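# Three arms lay a duct in a covered trench

## Task

Put the duct down inside the trench that has covers, then close both covers again. It only counts if everything stays put without a robot holding it at the end. Once finished, release everything and move the arms away.

## Robot and tools

Setup: three identical i2rt Big YAM arms named arm1, arm2 and arm3. Each has six joints, a two-finger gripper and a wrist camera. A fixed room camera, cam_high, is not on any robot. With joints 1 and 6 at zero and the hand level and pointing forward, the wrist camera rides on top of the hand and looks toward the fingertips. The hand reaches roughly 1.0 m from the joint-1 axis at full stretch. A loose object may occasionally get a short push from outside.

Frames: one shared scene frame, origin on the floor, +z up. The hand point is halfway between the fingertips. The hand's z axis runs along the fingers, and the fingers open and close along its y axis. Foot poses are never printed.

execute_actions(actions, cameras). actions is a list holding exactly one action object, or empty. An empty list only reports state and images. The action is keyed by robot name (arm1, arm2, arm3), and each robot entry holds "joints", a map of absolute joint targets by name, not offsets. All named motions start at once and may finish at different moments. Keys and ranges (tolerance for counting as reached in brackets):
- joint1_rad, -2.879 to 2.879 rad (0.045): base rotation; positive is counter-clockwise seen from above; 0 extends the arm in the direction its foot faces.
- joint2_rad, 0 to 3.141 rad (0.14): shoulder; 0 has the upper arm pointing back about level; increasing raises it and then carries it forward.
- joint3_rad, 0 to 3.019 rad (0.09): elbow; 0 means fully folded; increasing opens it.
- joint4_rad, -1.692 to 1.57 rad (0.055): hand pitch; positive tilts the fingers up.
- joint5_rad, -1.57 to 1.57 rad (0.03): sideways hand swing; positive goes to the arm's right.
- joint6_rad, -2.094 to 2.094 rad (0.035): hand roll; positive is clockwise viewed from behind the hand.
- gripper_m, 0 to 0.093 m (0.003): fingertip gap; grip force is capped near 50 to 62 N per pad, lower on some grippers.
Example: {"arm1": {"joints": {"gripper_m": 0.05}}, "arm2": {"joints": {"joint1_rad": 0.3}}}. Any unknown key or value outside its range rejects the entire call, and nothing moves. One action runs at most 15 s. Joints move at different speeds, so the hand may sweep a wide path between postures. A joint or arm you omit may still be pushing toward an earlier target. cameras is a list from arm1_cam_wrist, arm2_cam_wrist, arm3_cam_wrist, cam_high, or all; omitted, null or ["all"] returns every camera, [] returns none. The pictures line gives the order of the returned images.

wait(seconds): 0 to 10 s; sends nothing new, the scene keeps running, and it returns the same as an empty action.

zoom_image(camera, region): enlarges part of that camera's latest full image; region is [x0, y0, x1, y1] in pixels from the top-left corner, no larger than 504 by 504.

finished_scene(scene): ends the given scene for good, after the robots have held the last command, and reports whether the goal was met. The goal must hold at that moment. If any call reports a stop, later execute_actions, wait and finished_scene calls in the same reply are skipped.

Reading results: joint_status tells how each commanded motion of the last accepted action ended. off_target: stopped short and may keep pushing. contact_stop or time_out: the joint gives up its old target and holds where it stopped, except that after time_out a joint may keep a target limited to 0.375, 0.375, 0.113, 0.225, 0.075 and 0.3 rad (joints 1 to 6) from its position and keep pushing; it will move there alone if the path clears. on_its_own lists things the call did not command; "held at" is the held target, not the actual position. "joint command not followed", often with a cause line, means a safety check blocked that arm's joint targets (self or arm-to-arm clearance); the gripper part still runs, blocked joints show not_followed, and the arm may retry those targets on each action until they pass. A call with no action never shows this line. To relieve a joint that is pushing, command its reported position. A target very near the current position may produce no motion. A joint lifting a load sags over time.

Cautions: the arms do not stop on contact and can push hard. Never squeeze two robots against each other; that ends the run, and a hard collision can too. No state line reports robot-to-robot contact, and the clearance check may react too late and ignores fingers, gripper housings and wrist cameras. Objects touching robots do not count. Arms do not wait for one another. Do not knock anything out of the work area or onto the floor. Avoid drops, slips, slams and heavy pushing. Holding loads heats motors, even while you are thinking; a MOTOR HOT line appears at 85 °C, and at 100 °C an OVER-TEMPERATURE FAULT makes that arm and its gripper go limp and fall until cooled. Afterwards unreached keys show limit_stop_at_motor_heat, so resend those targets. The robot keeps holding its last command while you think.

Order: look with cameras, open covers, place the duct in the trench, close both covers so they rest closed on their own, open grippers, retract all arms clear, then call finished_scene. Quicker robot motion is better.

Each tool is called as a command line: name --argument value for each argument, lists and objects as JSON in quotes; but a table of rows of numbers goes row by row, as --pt "numbers of a row", without its own name.

## Session

execute_actions --actions '[]'

Scene clock: 0.00 s.
arm1.joint_positions: joint1_rad=+0.031 joint2_rad=+0.559 joint3_rad=+1.384 joint4_rad=-1.366 joint5_rad=-0.025 joint6_rad=-0.447 gripper_m=+0.094
arm1.joint_status: not commanded
arm1.hand: x=-0.7610 y=-0.0643 z=+1.5156 quat_wxyz=(-0.480, +0.197, -0.849, +0.104) (m; scene frame)
arm2.joint_positions: joint1_rad=+0.059 joint2_rad=+0.500 joint3_rad=+1.446 joint4_rad=-1.254 joint5_rad=-0.083 joint6_rad=+0.491 gripper_m=+0.094
arm2.joint_status: not commanded
arm2.hand: x=+0.0126 y=-0.3624 z=+1.3376 quat_wxyz=(-0.263, +0.447, -0.677, -0.523) (m; scene frame)
arm3.joint_positions: joint1_rad=+0.367 joint2_rad=+0.492 joint3_rad=+1.362 joint4_rad=-1.351 joint5_rad=+0.278 joint6_rad=+0.065 gripper_m=+0.094
arm3.joint_status: not commanded
arm3.hand: x=+0.7882 y=-0.1166 z=+1.4652 quat_wxyz=(-0.007, +0.847, +0.052, -0.528) (m; scene frame)
pictures: arm1_cam_wrist, arm2_cam_wrist, arm3_cam_wrist, cam_high
Images, in order (width x height): arm1_cam_wrist 672x504, arm2_cam_wrist 672x504, arm3_cam_wrist 672x504, cam_high 672x504.

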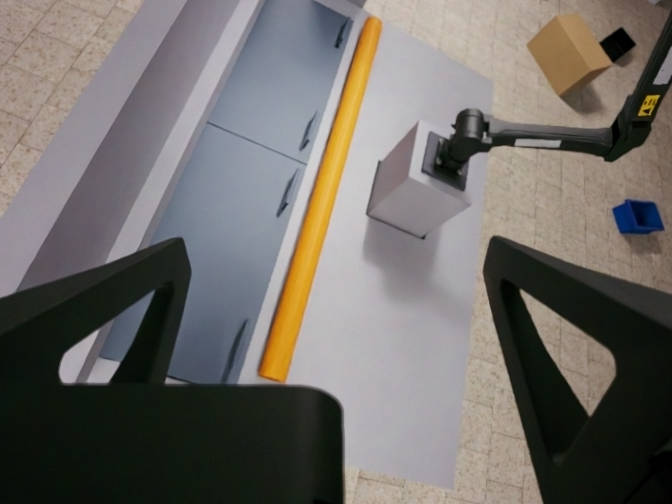

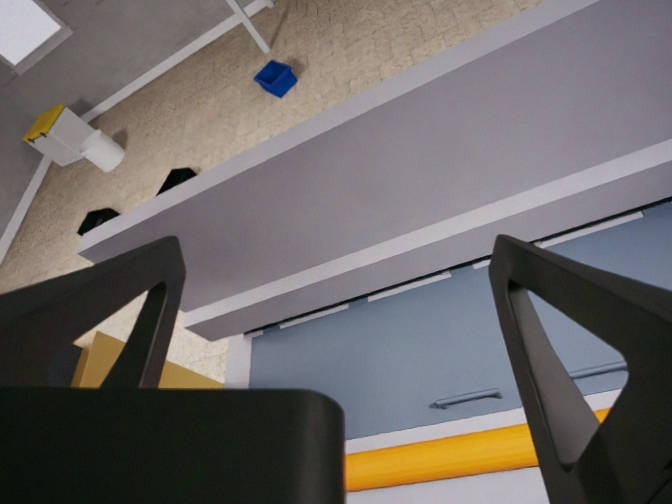

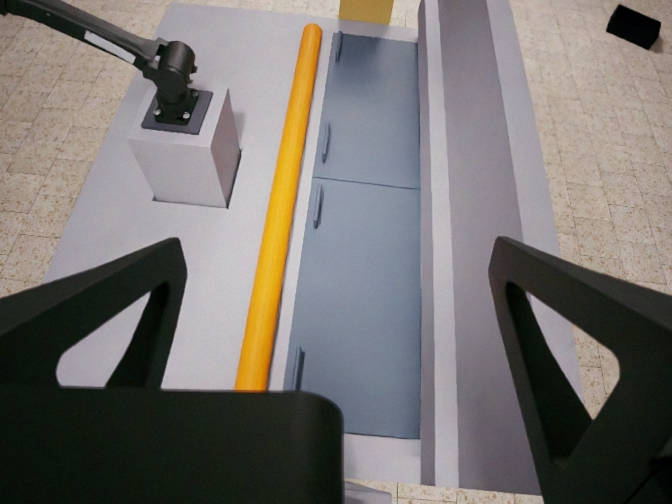

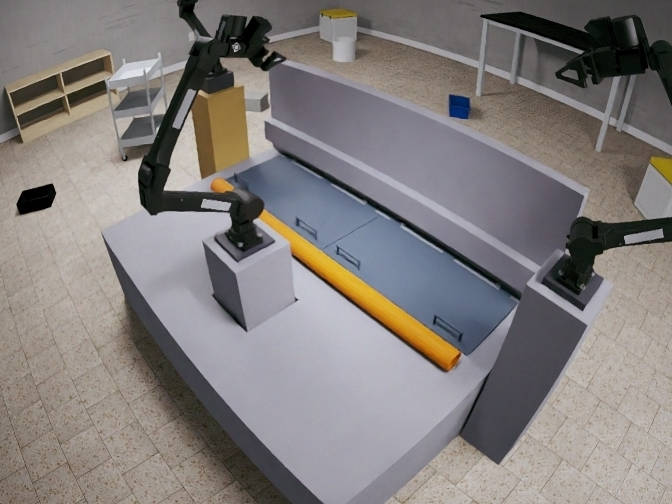

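zoom_image --camera "cam_high" --region '[180, 120, 420, 300]'

zoom_image --camera "cam_high" --region '[320, 200, 580, 400]'

zoom_image --camera "arm3_cam_wrist" --region '[200, 0, 500, 240]'

Region (180, 120, 420, 300) of cam_high's 672x504 image, scaled by 2.100, with more detail than that image has; it fills the top 378 rows of this view, and the rest is white.

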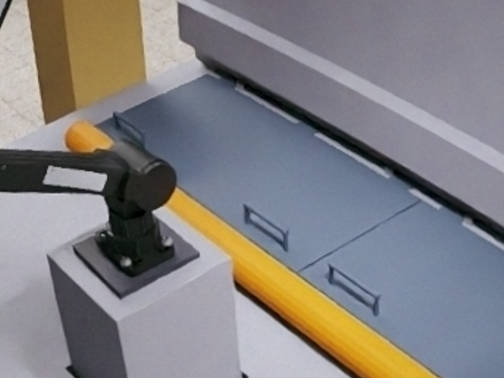

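Region (320, 200, 580, 400) of cam_high's 672x504 image, scaled by 1.938, with more detail than that image has; it fills the top 388 rows of this view, and the rest is white.

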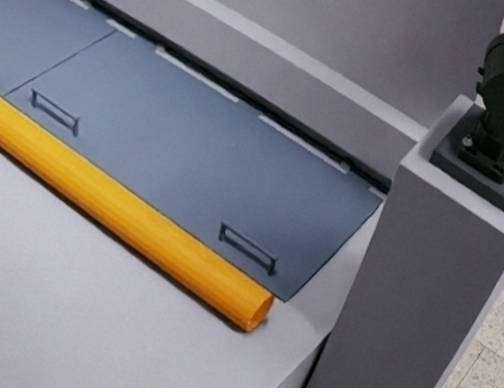

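Region (200, 0, 500, 240) of arm3_cam_wrist's 672x504 image, scaled by 1.680, with more detail than that image has; it fills the top 403 rows of this view, and the rest is white.

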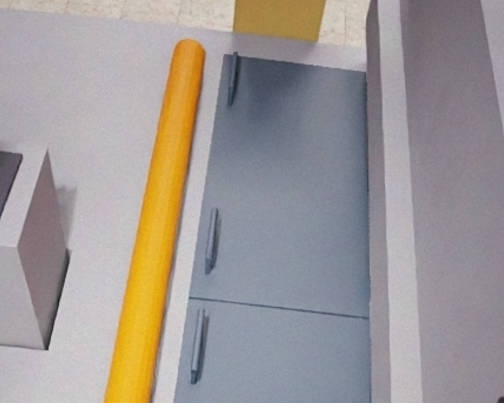

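execute_actions --actions '[{"arm1":{"joints":{"joint1_rad":0,"joint5_rad":0,"joint6_rad":0}},"arm2":{"joints":{"joint1_rad":0,"joint5_rad":0,"joint6_rad":0}},"arm3":{"joints":{"joint1_rad":0,"joint5_rad":0,"joint6_rad":0}}}]' --cameras '[]'

execute_actions --actions '[{"arm1":{"joints":{"joint4_rad":-0.9}},"arm2":{"joints":{"joint4_rad":-0.8}},"arm3":{"joints":{"joint4_rad":-0.9}}}]' --cameras '[]'

execute_actions --actions '[{"arm1":{"joints":{"joint3_rad":1.0}},"arm2":{"joints":{"joint3_rad":1.0}},"arm3":{"joints":{"joint3_rad":1.0}}}]' --cameras '[]'

execute_actions --actions '[{"arm1":{"joints":{"joint2_rad":1.0}},"arm2":{"joints":{"joint2_rad":0.9}},"arm3":{"joints":{"joint2_rad":1.0}}}]'

Scene clock: 2.30 s.
arm1.joint_positions: joint1_rad=+0.009 joint2_rad=+0.559 joint3_rad=+1.384 joint4_rad=-1.366 joint5_rad=-0.002 joint6_rad=-0.012 gripper_m=+0.094
arm1.joint_status: all done
arm1.hand: x=-0.7610 y=-0.0729 z=+1.5156 quat_wxyz=(-0.491, -0.006, -0.871, +0.013) (m; scene frame)
arm2.joint_positions: joint1_rad=+0.005 joint2_rad=+0.500 joint3_rad=+1.446 joint4_rad=-1.254 joint5_rad=-0.003 joint6_rad=+0.014 gripper_m=+0.094
arm2.joint_status: all done
arm2.hand: x=+0.0360 y=-0.3614 z=+1.3374 quat_wxyz=(-0.414, +0.563, -0.584, -0.413) (m; scene frame)
arm3.joint_positions: joint1_rad=+0.005 joint2_rad=+0.492 joint3_rad=+1.362 joint4_rad=-1.351 joint5_rad=+0.005 joint6_rad=+0.013 gripper_m=+0.094
arm3.joint_status: all done
arm3.hand: x=+0.7877 y=-0.0966 z=+1.4621 quat_wxyz=(+0.001, +0.854, -0.009, -0.520) (m; scene frame)
pictures: none
No camera images: the call's "cameras" was empty. Leave "cameras" out to get every camera's image.

Scene clock: 3.47 s.
arm1.joint_positions: joint1_rad=+0.009 joint2_rad=+0.559 joint3_rad=+1.384 joint4_rad=-0.918 joint5_rad=-0.002 joint6_rad=-0.011 gripper_m=+0.094
arm1.joint_status: all done
arm1.hand: x=-0.7266 y=-0.0732 z=+1.6192 quat_wxyz=(-0.672, -0.004, -0.740, +0.016) (m; scene frame)
arm2.joint_positions: joint1_rad=+0.005 joint2_rad=+0.500 joint3_rad=+1.446 joint4_rad=-0.824 joint5_rad=-0.003 joint6_rad=+0.014 gripper_m=+0.094
arm2.joint_status: all done
arm2.hand: x=+0.0365 y=-0.3501 z=+1.4417 quat_wxyz=(-0.527, +0.464, -0.481, -0.525) (m; scene frame)
arm3.joint_positions: joint1_rad=+0.005 joint2_rad=+0.492 joint3_rad=+1.362 joint4_rad=-0.918 joint5_rad=+0.005 joint6_rad=+0.013 gripper_m=+0.094
arm3.joint_status: all done
arm3.hand: x=+0.7603 y=-0.0962 z=+1.5642 quat_wxyz=(+0.002, +0.723, -0.009, -0.691) (m; scene frame)
pictures: none
No camera images: the call's "cameras" was empty. Leave "cameras" out to get every camera's image.

Scene clock: 4.77 s.
arm1.joint_positions: joint1_rad=+0.009 joint2_rad=+0.563 joint3_rad=+0.994 joint4_rad=-0.906 joint5_rad=-0.002 joint6_rad=-0.011 gripper_m=+0.094
arm1.joint_status: all done
arm1.hand: x=-0.6647 y=-0.0767 z=+1.4094 quat_wxyz=(-0.519, -0.006, -0.855, +0.013) (m; scene frame)
arm2.joint_positions: joint1_rad=+0.005 joint2_rad=+0.507 joint3_rad=+0.987 joint4_rad=-0.812 joint5_rad=-0.003 joint6_rad=+0.014 gripper_m=+0.094
arm2.joint_status: all done
arm2.hand: x=+0.0383 y=-0.2484 z=+1.1987 quat_wxyz=(-0.407, +0.568, -0.589, -0.406) (m; scene frame)
arm3.joint_positions: joint1_rad=+0.005 joint2_rad=+0.496 joint3_rad=+1.004 joint4_rad=-0.907 joint5_rad=+0.005 joint6_rad=+0.012 gripper_m=+0.094
arm3.joint_status: all done
arm3.hand: x=+0.6906 y=-0.0964 z=+1.3759 quat_wxyz=(+0.001, +0.832, -0.009, -0.555) (m; scene frame)
pictures: none
No camera images: the call's "cameras" was empty. Leave "cameras" out to get every camera's image.

Scene clock: 6.07 s.
arm1.joint_positions: joint1_rad=+0.009 joint2_rad=+1.011 joint3_rad=+0.994 joint4_rad=-0.906 joint5_rad=-0.002 joint6_rad=-0.011 gripper_m=+0.094
arm1.joint_status: all done
arm1.hand: x=-0.5603 y=-0.0811 z=+1.2565 quat_wxyz=(-0.316, -0.008, -0.949, +0.009) (m; scene frame)
arm2.joint_positions: joint1_rad=+0.005 joint2_rad=+0.905 joint3_rad=+0.987 joint4_rad=-0.812 joint5_rad=-0.003 joint6_rad=+0.014 gripper_m=+0.094
arm2.joint_status: all done
arm2.hand: x=+0.0405 y=-0.1400 z=+1.0646 quat_wxyz=(-0.283, +0.635, -0.660, -0.284) (m; scene frame)
arm3.joint_positions: joint1_rad=+0.005 joint2_rad=+1.004 joint3_rad=+1.004 joint4_rad=-0.907 joint5_rad=+0.005 joint6_rad=+0.012 gripper_m=+0.094
arm3.joint_status: all done
arm3.hand: x=+0.5621 y=-0.0964 z=+1.2084 quat_wxyz=(+0.000, +0.945, -0.009, -0.327) (m; scene frame)
pictures: arm1_cam_wrist, arm2_cam_wrist, arm3_cam_wrist, cam_high
Images, in order (width x height): arm1_cam_wrist 672x504, arm2_cam_wrist 672x504, arm3_cam_wrist 672x504, cam_high 672x504.

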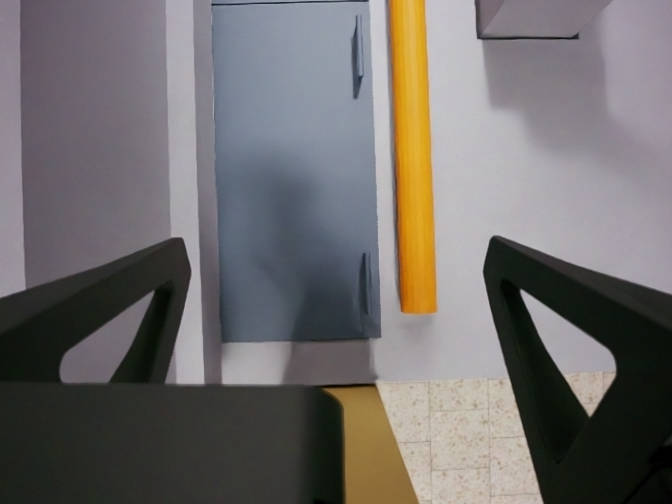

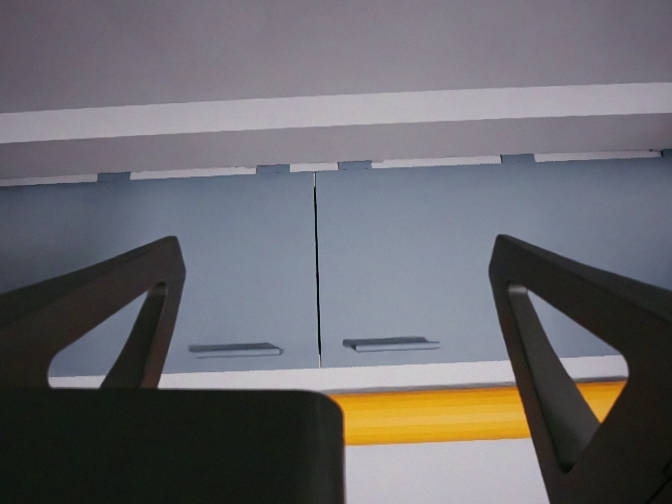

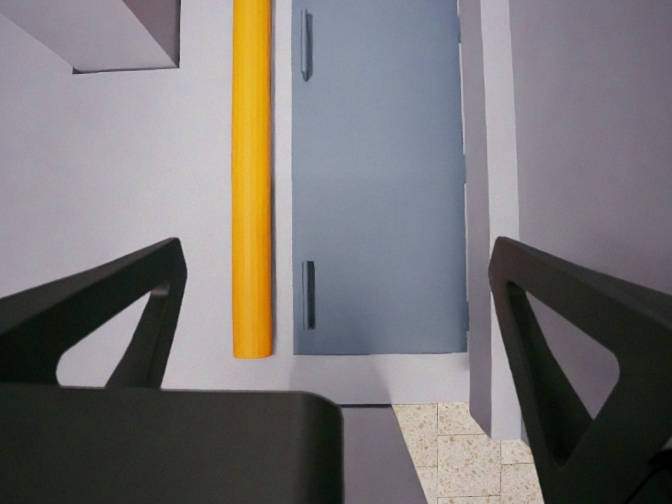

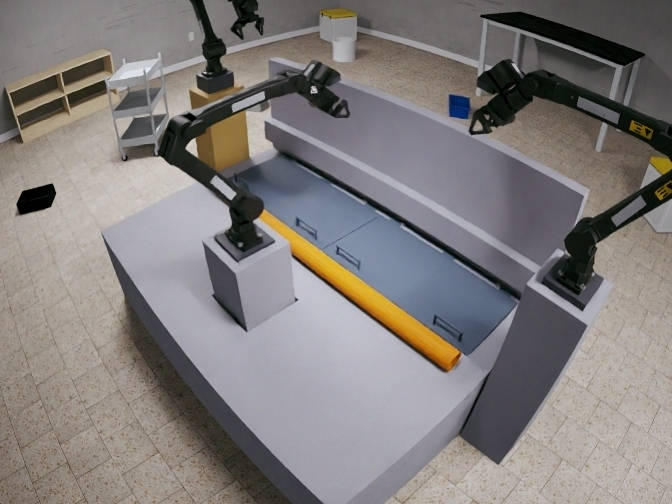

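execute_actions --actions '[{"arm1":{"joints":{"joint1_rad":-0.477,"joint2_rad":2.76,"joint3_rad":1.156,"joint4_rad":-0.247,"joint5_rad":-0.447,"joint6_rad":-0.591,"gripper_m":0.055}},"arm2":{"joints":{"joint1_rad":0.01,"joint2_rad":1.787,"joint3_rad":0.487,"joint4_rad":-0.271,"joint5_rad":0,"joint6_rad":1.571}},"arm3":{"joints":{"joint1_rad":0.449,"joint2_rad":2.60,"joint3_rad":0.995,"joint4_rad":-0.209,"joint5_rad":0.468,"joint6_rad":0.503,"gripper_m":0.055}}}]'

Scene clock: 12.57 s.
arm1.joint_positions: joint1_rad=-0.487 joint2_rad=+2.750 joint3_rad=+1.152 joint4_rad=-0.256 joint5_rad=-0.445 joint6_rad=-0.580 gripper_m=+0.055
arm1.joint_status: all done
arm1.hand: x=-0.6553 y=-0.1720 z=+0.5831 quat_wxyz=(+0.004, -0.007, -0.967, -0.255) (m; scene frame)
arm2.joint_positions: joint1_rad=+0.005 joint2_rad=+1.779 joint3_rad=+0.474 joint4_rad=-0.286 joint5_rad=-0.003 joint6_rad=+1.557 gripper_m=+0.094
arm2.joint_status: all done
arm2.hand: x=+0.0357 y=-0.2900 z=+0.6018 quat_wxyz=(+0.003, -0.005, -1.000, +0.017) (m; scene frame)
arm3.joint_positions: joint1_rad=+0.457 joint2_rad=+2.589 joint3_rad=+0.995 joint4_rad=-0.219 joint5_rad=+0.464 joint6_rad=+0.491 gripper_m=+0.055
arm3.joint_status: all done
arm3.hand: x=+0.6500 y=-0.1682 z=+0.5843 quat_wxyz=(-0.255, +0.967, +0.007, +0.000) (m; scene frame)
pictures: arm1_cam_wrist, arm2_cam_wrist, arm3_cam_wrist, cam_high
Images, in order (width x height): arm1_cam_wrist 672x504, arm2_cam_wrist 672x504, arm3_cam_wrist 672x504, cam_high 672x504.

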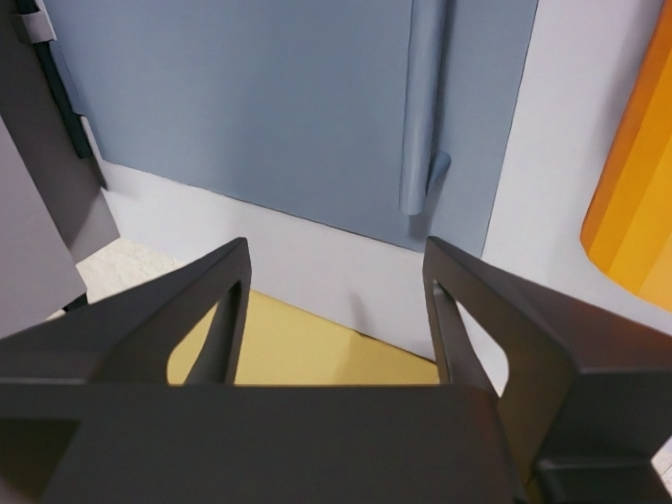

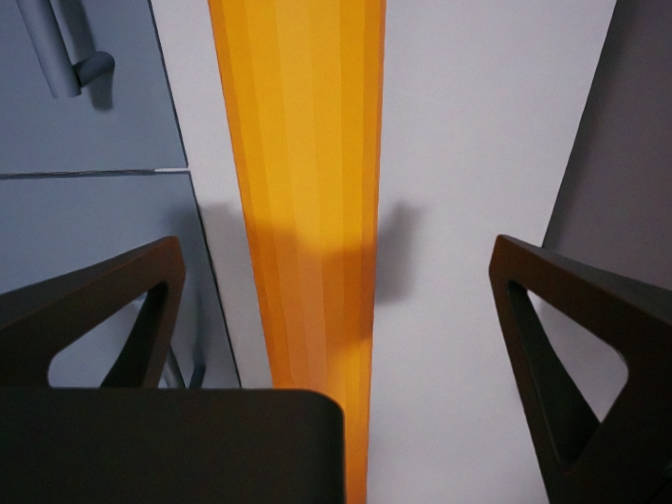

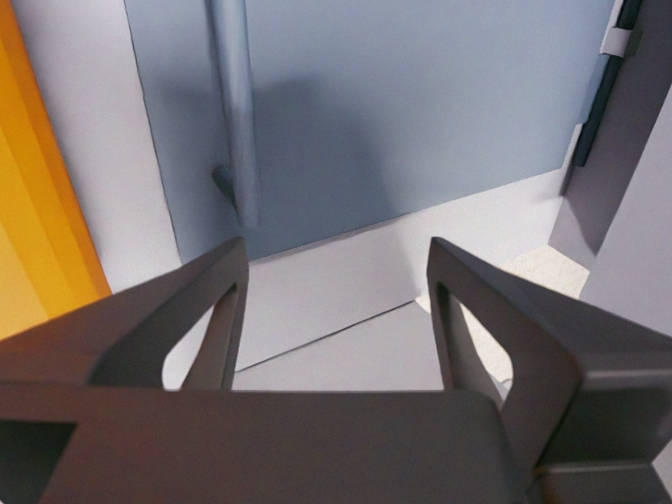

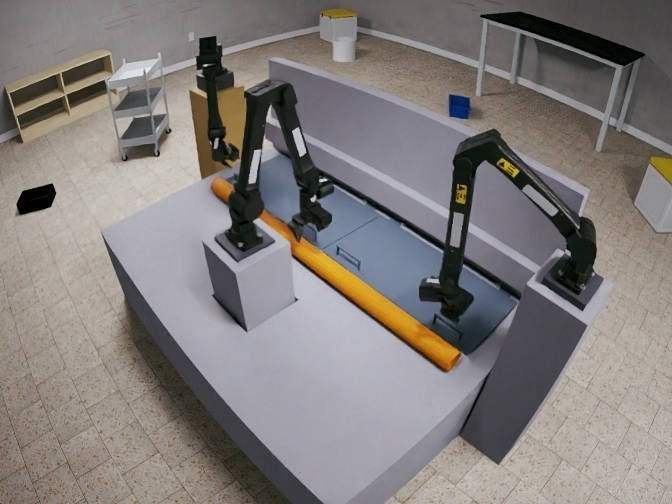

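execute_actions --actions '[{"arm1":{"joints":{"joint1_rad":-0.517,"joint2_rad":2.925,"joint3_rad":1.337,"joint4_rad":-0.30,"joint5_rad":-0.43,"joint6_rad":-0.655}},"arm2":{"joints":{"joint2_rad":2.02,"joint3_rad":0.522,"joint4_rad":-0.042,"joint6_rad":1.58}},"arm3":{"joints":{"joint1_rad":0.50,"joint2_rad":2.768,"joint3_rad":1.151,"joint4_rad":-0.237,"joint5_rad":0.452,"joint6_rad":0.575}}}]'

Scene clock: 15.20 s.
arm1.joint_positions: joint1_rad=-0.511 joint2_rad=+2.910 joint3_rad=+1.334 joint4_rad=-0.292 joint5_rad=-0.432 joint6_rad=-0.644 gripper_m=+0.055
arm1.joint_status: all done
arm1.hand: x=-0.6478 y=-0.1891 z=+0.5222 quat_wxyz=(+0.002, +0.012, -0.967, -0.253) (m; scene frame)
arm2.joint_positions: joint1_rad=+0.005 joint2_rad=+2.021 joint3_rad=+0.522 joint4_rad=-0.058 joint5_rad=-0.003 joint6_rad=+1.567 gripper_m=+0.094
arm2.joint_status: all done
arm2.hand: x=+0.0359 y=-0.2742 z=+0.5441 quat_wxyz=(+0.003, -0.010, -1.000, +0.000) (m; scene frame)
arm3.joint_positions: joint1_rad=+0.500 joint2_rad=+2.755 joint3_rad=+1.148 joint4_rad=-0.230 joint5_rad=+0.456 joint6_rad=+0.562 gripper_m=+0.055
arm3.joint_status: all done
arm3.hand: x=+0.6461 y=-0.1868 z=+0.5243 quat_wxyz=(-0.257, +0.966, -0.005, -0.003) (m; scene frame)
pictures: arm1_cam_wrist, arm2_cam_wrist, arm3_cam_wrist, cam_high
Images, in order (width x height): arm1_cam_wrist 672x504, arm2_cam_wrist 672x504, arm3_cam_wrist 672x504, cam_high 672x504.

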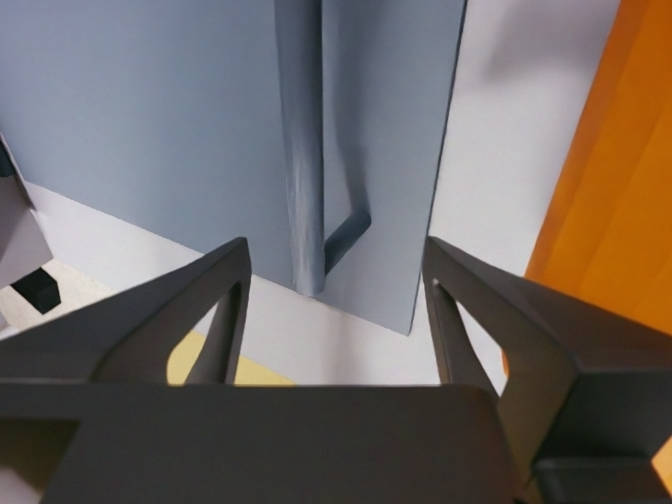

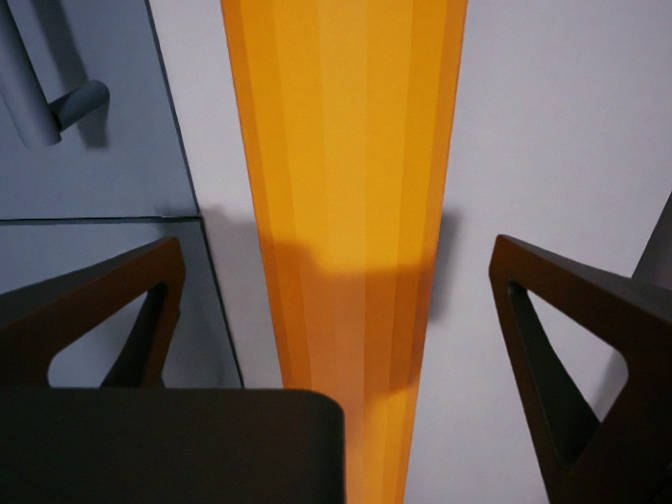

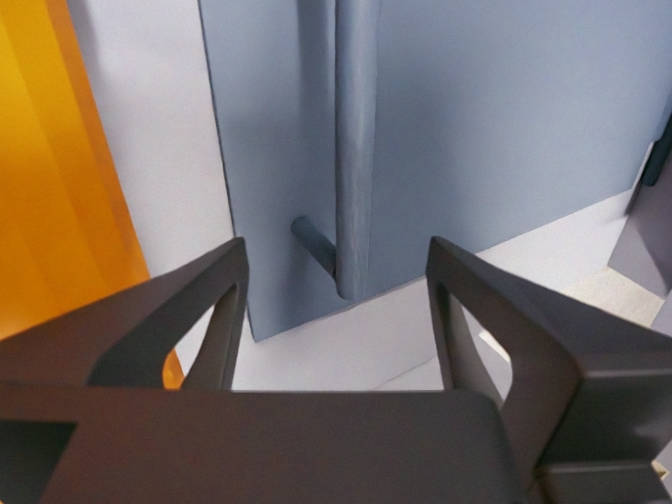

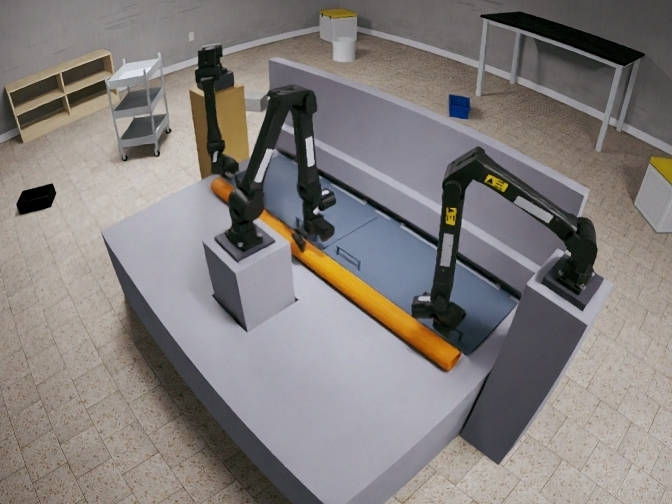

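execute_actions --actions '[{"arm1":{"joints":{"joint1_rad":-0.445,"joint2_rad":2.925,"joint3_rad":1.382,"joint4_rad":-0.31,"joint5_rad":-0.456,"joint6_rad":-0.552,"gripper_m":0.042}},"arm2":{"joints":{"joint2_rad":2.14,"joint3_rad":0.53,"joint4_rad":0.066,"joint6_rad":1.59}},"arm3":{"joints":{"joint1_rad":0.443,"joint2_rad":2.775,"joint3_rad":1.206,"joint4_rad":-0.258,"joint5_rad":0.471,"joint6_rad":0.49,"gripper_m":0.042}}}]'

Scene clock: 19.17 s.
arm1.joint_positions: joint1_rad=-0.442 joint2_rad=+2.910 joint3_rad=+1.384 joint4_rad=-0.303 joint5_rad=-0.455 joint6_rad=-0.564 gripper_m=+0.042
arm1.joint_status: all done
arm1.hand: x=-0.6137 y=-0.1762 z=+0.5215 quat_wxyz=(-0.001, +0.010, -0.967, -0.253) (m; scene frame)
arm2.joint_positions: joint1_rad=+0.005 joint2_rad=+2.138 joint3_rad=+0.529 joint4_rad=+0.051 joint5_rad=-0.003 joint6_rad=+1.576 gripper_m=+0.094
arm2.joint_status: all done
arm2.hand: x=+0.0357 y=-0.2818 z=+0.5150 quat_wxyz=(+0.003, -0.015, -1.000, +0.000) (m; scene frame)
arm3.joint_positions: joint1_rad=+0.440 joint2_rad=+2.755 joint3_rad=+1.206 joint4_rad=-0.249 joint5_rad=+0.468 joint6_rad=+0.503 gripper_m=+0.042
arm3.joint_status: all done
arm3.hand: x=+0.6126 y=-0.1788 z=+0.5230 quat_wxyz=(-0.254, +0.967, -0.009, -0.008) (m; scene frame)
pictures: arm1_cam_wrist, arm2_cam_wrist, arm3_cam_wrist, cam_high
Images, in order (width x height): arm1_cam_wrist 672x504, arm2_cam_wrist 672x504, arm3_cam_wrist 672x504, cam_high 672x504.

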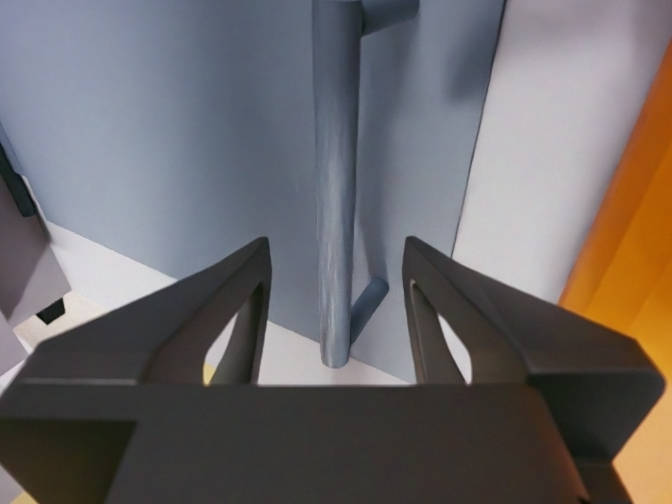

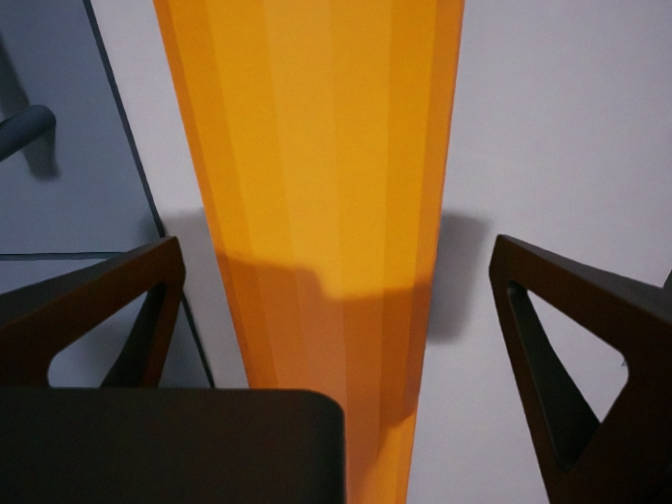

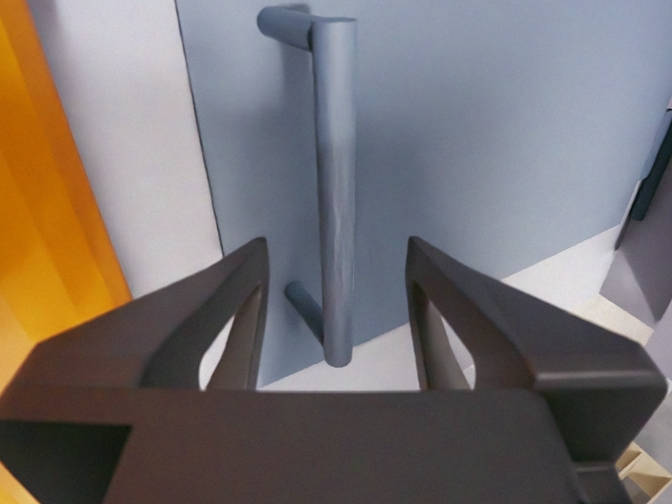

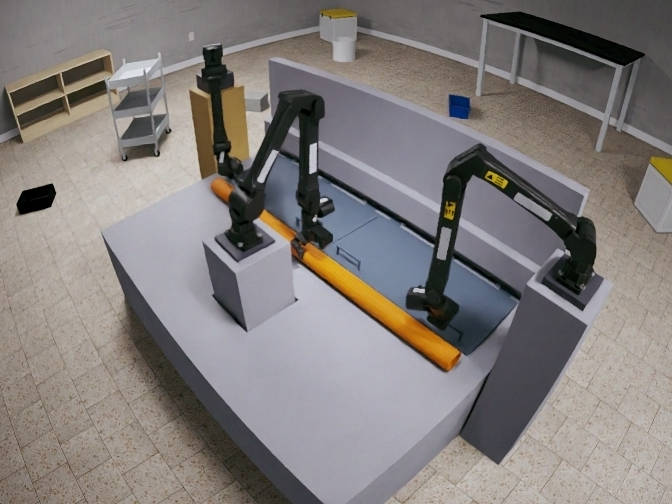

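execute_actions --actions '[{"arm1":{"joints":{"joint1_rad":-0.408,"joint2_rad":2.995,"joint3_rad":1.432,"joint4_rad":-0.252,"joint5_rad":-0.465,"joint6_rad":-0.513}},"arm2":{"joints":{"joint2_rad":2.30,"joint3_rad":0.554,"joint4_rad":0.257}},"arm3":{"joints":{"joint1_rad":0.403,"joint2_rad":2.84,"joint3_rad":1.246,"joint4_rad":-0.187,"joint5_rad":0.479,"joint6_rad":0.449}}}]'

Scene clock: 20.33 s.
arm1.joint_positions: joint1_rad=-0.414 joint2_rad=+2.970 joint3_rad=+1.434 joint4_rad=-0.260 joint5_rad=-0.463 joint6_rad=-0.524 gripper_m=+0.042
arm1.joint_status: all done
arm1.hand: x=-0.6072 y=-0.1668 z=+0.4970 quat_wxyz=(-0.009, +0.007, -0.968, -0.249) (m; scene frame)
arm2.joint_positions: joint1_rad=+0.005 joint2_rad=+2.301 joint3_rad=+0.552 joint4_rad=+0.241 joint5_rad=-0.003 joint6_rad=+1.577 gripper_m=+0.094
arm2.joint_status: all done
arm2.hand: x=+0.0356 y=-0.2808 z=+0.4751 quat_wxyz=(+0.003, -0.015, -1.000, -0.024) (m; scene frame)
arm3.joint_positions: joint1_rad=+0.404 joint2_rad=+2.819 joint3_rad=+1.245 joint4_rad=-0.197 joint5_rad=+0.475 joint6_rad=+0.462 gripper_m=+0.042
arm3.joint_status: all done
arm3.hand: x=+0.6092 y=-0.1651 z=+0.4976 quat_wxyz=(-0.252, +0.968, -0.009, -0.011) (m; scene frame)
pictures: arm1_cam_wrist, arm2_cam_wrist, arm3_cam_wrist, cam_high
Images, in order (width x height): arm1_cam_wrist 672x504, arm2_cam_wrist 672x504, arm3_cam_wrist 672x504, cam_high 672x504.

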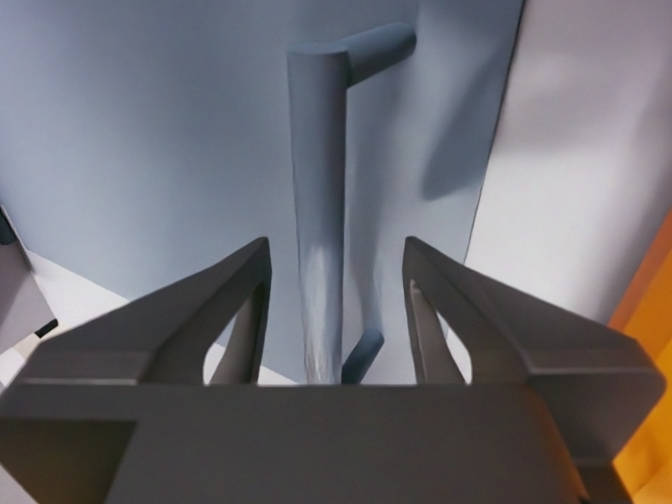

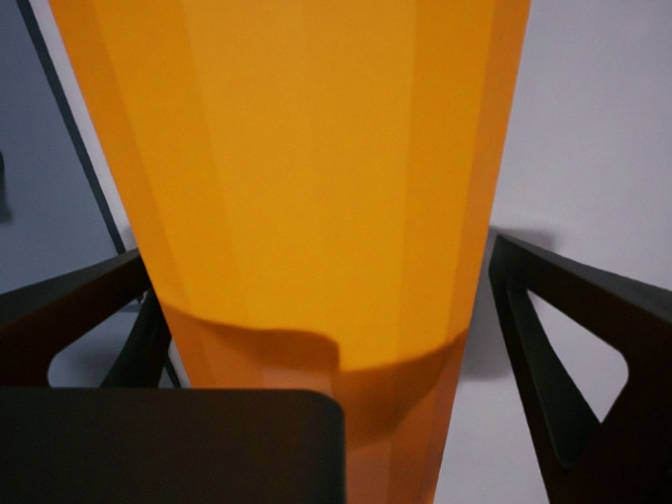

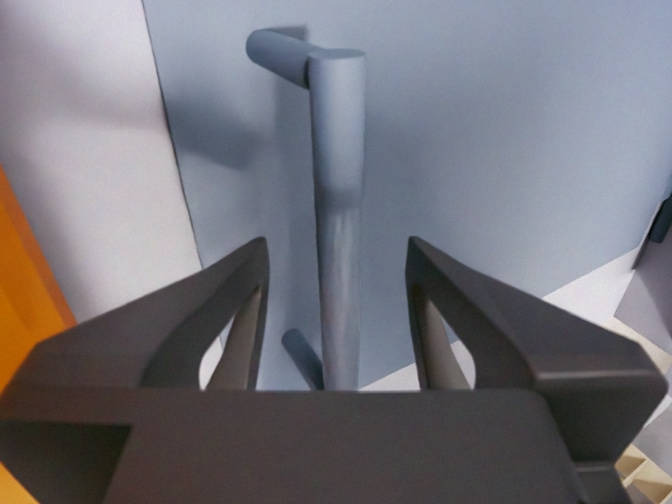

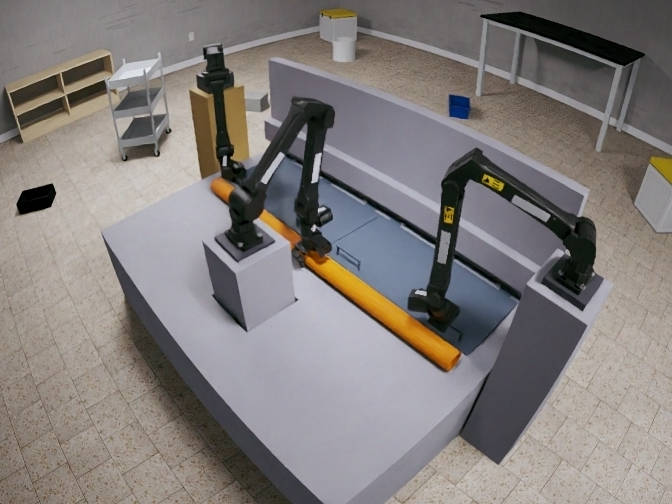

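zoom_image --camera "arm3_cam_wrist" --region '[220, 20, 460, 400]'

zoom_image --camera "cam_high" --region '[390, 270, 490, 360]'

Region (220, 20, 460, 400) of arm3_cam_wrist's 672x504 image, scaled by 1.326, with more detail than that image has; it fills the left 318 columns of this view, and the rest is white.

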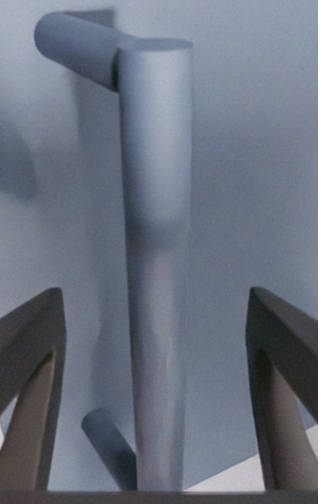

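Region (390, 270, 490, 360) of cam_high's 672x504 image, scaled by 5.040, with more detail than that image has; it fills the top 454 rows of this view, and the rest is white.

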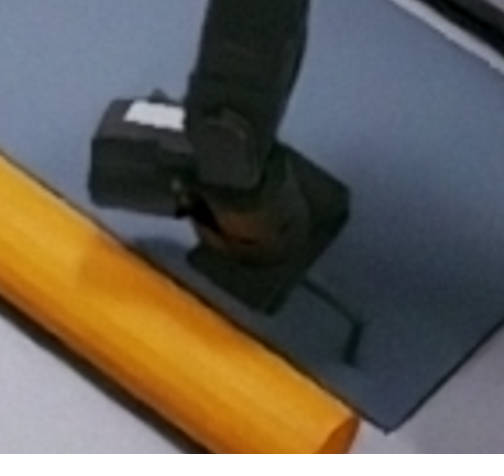

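execute_actions --actions '[{"arm1":{"joints":{"joint1_rad":-0.388,"joint2_rad":3.015,"joint3_rad":1.449,"joint4_rad":-0.238,"joint6_rad":-0.49}},"arm2":{"joints":{"gripper_m":0.06}},"arm3":{"joints":{"joint1_rad":0.39,"joint2_rad":2.863,"joint3_rad":1.258,"joint4_rad":-0.171,"joint6_rad":0.437}}}]' --cameras '["arm1_cam_wrist","arm3_cam_wrist"]'

Scene clock: 22.13 s.
arm1.joint_positions: joint1_rad=-0.395 joint2_rad=+2.982 joint3_rad=+1.445 joint4_rad=-0.247 joint5_rad=-0.463 joint6_rad=-0.502 gripper_m=+0.042
arm1.joint_status: all done
arm1.hand: x=-0.6035 y=-0.1611 z=+0.4916 quat_wxyz=(-0.009, +0.007, -0.969, -0.247) (m; scene frame)
arm2.joint_positions: joint1_rad=+0.006 joint2_rad=+2.299 joint3_rad=+0.555 joint4_rad=+0.247 joint5_rad=-0.002 joint6_rad=+1.572 gripper_m=+0.074
arm2.joint_status: gripper_m off_target (ended at +0.074, target +0.060)
arm2.hand: x=+0.0357 y=-0.2768 z=+0.4753 quat_wxyz=(+0.002, -0.012, -0.999, -0.030) (m; scene frame)
arm3.joint_positions: joint1_rad=+0.398 joint2_rad=+2.835 joint3_rad=+1.253 joint4_rad=-0.180 joint5_rad=+0.475 joint6_rad=+0.450 gripper_m=+0.042
arm3.joint_status: all done
arm3.hand: x=+0.6090 y=-0.1627 z=+0.4914 quat_wxyz=(-0.251, +0.968, -0.008, -0.012) (m; scene frame)
pictures: arm1_cam_wrist, arm3_cam_wrist
Images, in order (width x height): arm1_cam_wrist 672x504, arm3_cam_wrist 672x504.

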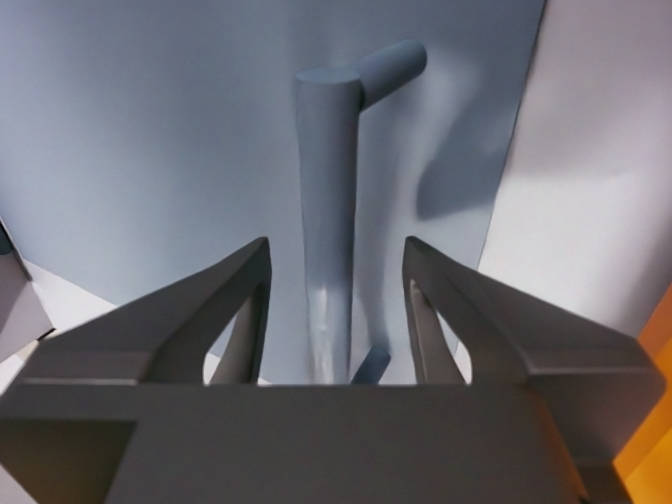

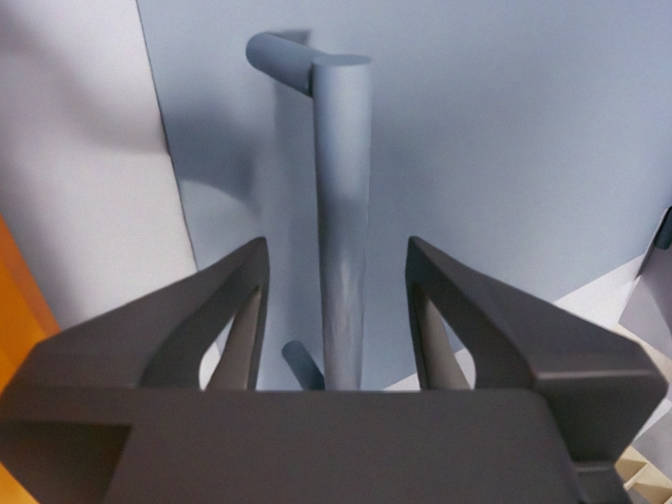

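execute_actions --actions '[{"arm1":{"joints":{"gripper_m":0.0}},"arm2":{"joints":{"gripper_m":0.04}},"arm3":{"joints":{"gripper_m":0.0}}}]' --cameras '["arm1_cam_wrist","arm3_cam_wrist"]'

Scene clock: 22.93 s.
arm1.joint_positions: joint1_rad=-0.394 joint2_rad=+2.982 joint3_rad=+1.444 joint4_rad=-0.247 joint5_rad=-0.471 joint6_rad=-0.498 gripper_m=+0.010
arm1.joint_status: gripper_m off_target (ended at +0.010, target +0.000)
arm1.hand: x=-0.6035 y=-0.1591 z=+0.4923 quat_wxyz=(-0.009, +0.005, -0.968, -0.251) (m; scene frame)
arm2.joint_positions: joint1_rad=+0.006 joint2_rad=+2.299 joint3_rad=+0.555 joint4_rad=+0.247 joint5_rad=-0.002 joint6_rad=+1.572 gripper_m=+0.074
arm2.joint_status: gripper_m off_target (ended at +0.074, target +0.040)
arm2.hand: x=+0.0357 y=-0.2768 z=+0.4753 quat_wxyz=(+0.002, -0.012, -0.999, -0.030) (m; scene frame)
arm3.joint_positions: joint1_rad=+0.397 joint2_rad=+2.835 joint3_rad=+1.252 joint4_rad=-0.180 joint5_rad=+0.482 joint6_rad=+0.445 gripper_m=+0.011
arm3.joint_status: gripper_m off_target (ended at +0.011, target +0.000)
arm3.hand: x=+0.6086 y=-0.1613 z=+0.4920 quat_wxyz=(-0.254, +0.967, -0.006, -0.013) (m; scene frame)
pictures: arm1_cam_wrist, arm3_cam_wrist
Images, in order (width x height): arm1_cam_wrist 672x504, arm3_cam_wrist 672x504.

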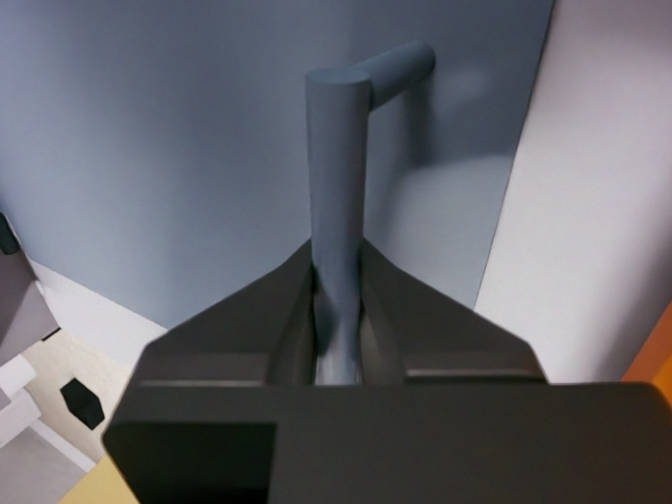

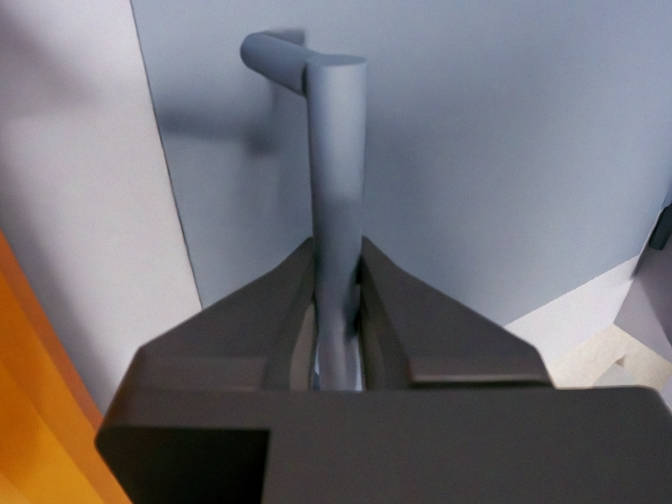

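execute_actions --actions '[{"arm1":{"joints":{"joint1_rad":-0.283,"joint2_rad":2.75,"joint3_rad":1.18,"joint4_rad":-0.09,"joint5_rad":-0.296,"joint6_rad":-0.345}},"arm3":{"joints":{"joint1_rad":0.272,"joint2_rad":2.595,"joint3_rad":1.023,"joint4_rad":-0.068,"joint5_rad":0.303,"joint6_rad":0.276}}}]' --cameras '["arm1_cam_wrist","arm3_cam_wrist","cam_high"]'

Scene clock: 25.27 s.
arm1.joint_positions: joint1_rad=-0.290 joint2_rad=+2.818 joint3_rad=+1.225 joint4_rad=-0.068 joint5_rad=-0.276 joint6_rad=-0.354 gripper_m=+0.010
arm1.joint_status: all done
arm1.hand: x=-0.6046 y=-0.1505 z=+0.5386 quat_wxyz=(-0.002, +0.004, -0.990, -0.141) (m; scene frame)
arm2.joint_positions: joint1_rad=+0.006 joint2_rad=+2.299 joint3_rad=+0.555 joint4_rad=+0.247 joint5_rad=-0.002 joint6_rad=+1.572 gripper_m=+0.074
arm2.joint_status: not commanded
arm2.hand: x=+0.0357 y=-0.2768 z=+0.4753 quat_wxyz=(+0.002, -0.012, -0.999, -0.030) (m; scene frame)
arm3.joint_positions: joint1_rad=+0.280 joint2_rad=+2.663 joint3_rad=+1.064 joint4_rad=-0.049 joint5_rad=+0.276 joint6_rad=+0.290 gripper_m=+0.011
arm3.joint_status: all done
arm3.hand: x=+0.6089 y=-0.1515 z=+0.5398 quat_wxyz=(-0.141, +0.990, -0.005, -0.003) (m; scene frame)
pictures: arm1_cam_wrist, arm3_cam_wrist, cam_high
Images, in order (width x height): arm1_cam_wrist 672x504, arm3_cam_wrist 672x504, cam_high 672x504.

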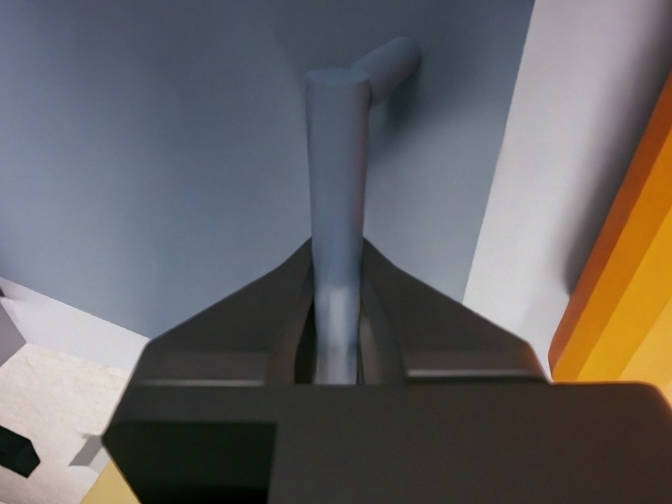

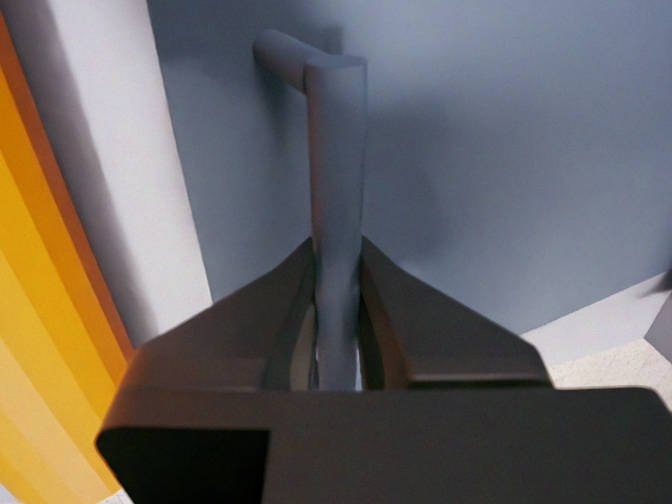

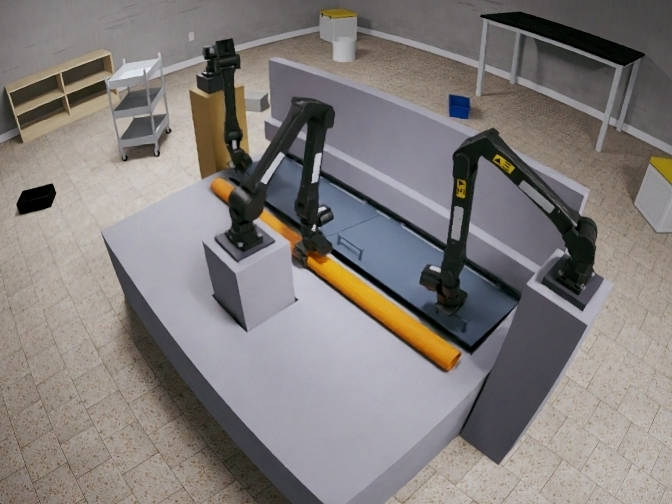

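execute_actions --actions '[{"arm1":{"joints":{"joint1_rad":-0.112,"joint2_rad":2.48,"joint3_rad":0.975,"joint4_rad":-0.013,"joint5_rad":-0.11,"joint6_rad":-0.16}},"arm3":{"joints":{"joint1_rad":0.092,"joint2_rad":2.313,"joint3_rad":0.855,"joint4_rad":-0.053,"joint5_rad":0.11,"joint6_rad":0.085}}}]' --cameras '["cam_high"]'

Scene clock: 26.47 s.
arm1.joint_positions: joint1_rad=-0.115 joint2_rad=+2.565 joint3_rad=+0.983 joint4_rad=+0.000 joint5_rad=-0.093 joint6_rad=-0.164 gripper_m=+0.010
arm1.joint_status: all done
arm1.hand: x=-0.6045 y=-0.1143 z=+0.6248 quat_wxyz=(+0.001, +0.004, -0.999, -0.043) (m; scene frame)
arm2.joint_positions: joint1_rad=+0.006 joint2_rad=+2.299 joint3_rad=+0.555 joint4_rad=+0.247 joint5_rad=-0.002 joint6_rad=+1.572 gripper_m=+0.074
arm2.joint_status: not commanded
arm2.hand: x=+0.0357 y=-0.2768 z=+0.4753 quat_wxyz=(+0.002, -0.012, -0.999, -0.030) (m; scene frame)
arm3.joint_positions: joint1_rad=+0.092 joint2_rad=+2.394 joint3_rad=+0.862 joint4_rad=-0.039 joint5_rad=+0.092 joint6_rad=+0.092 gripper_m=+0.011
arm3.joint_status: all done
arm3.hand: x=+0.6080 y=-0.1145 z=+0.6272 quat_wxyz=(-0.044, +0.999, -0.005, -0.006) (m; scene frame)
pictures: cam_high
Images, in order (width x height): cam_high 672x504.

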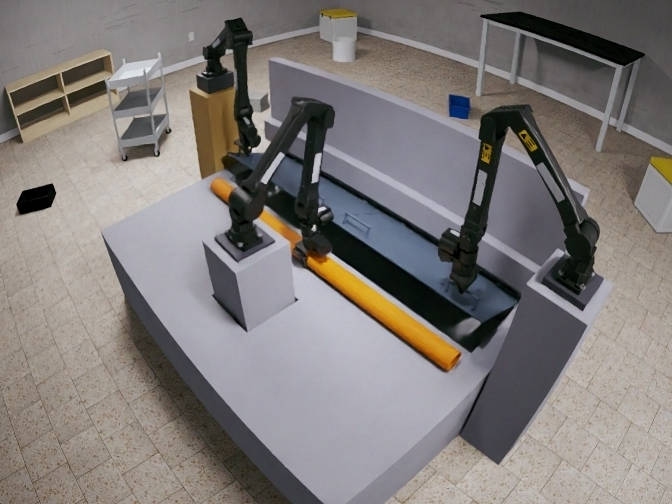

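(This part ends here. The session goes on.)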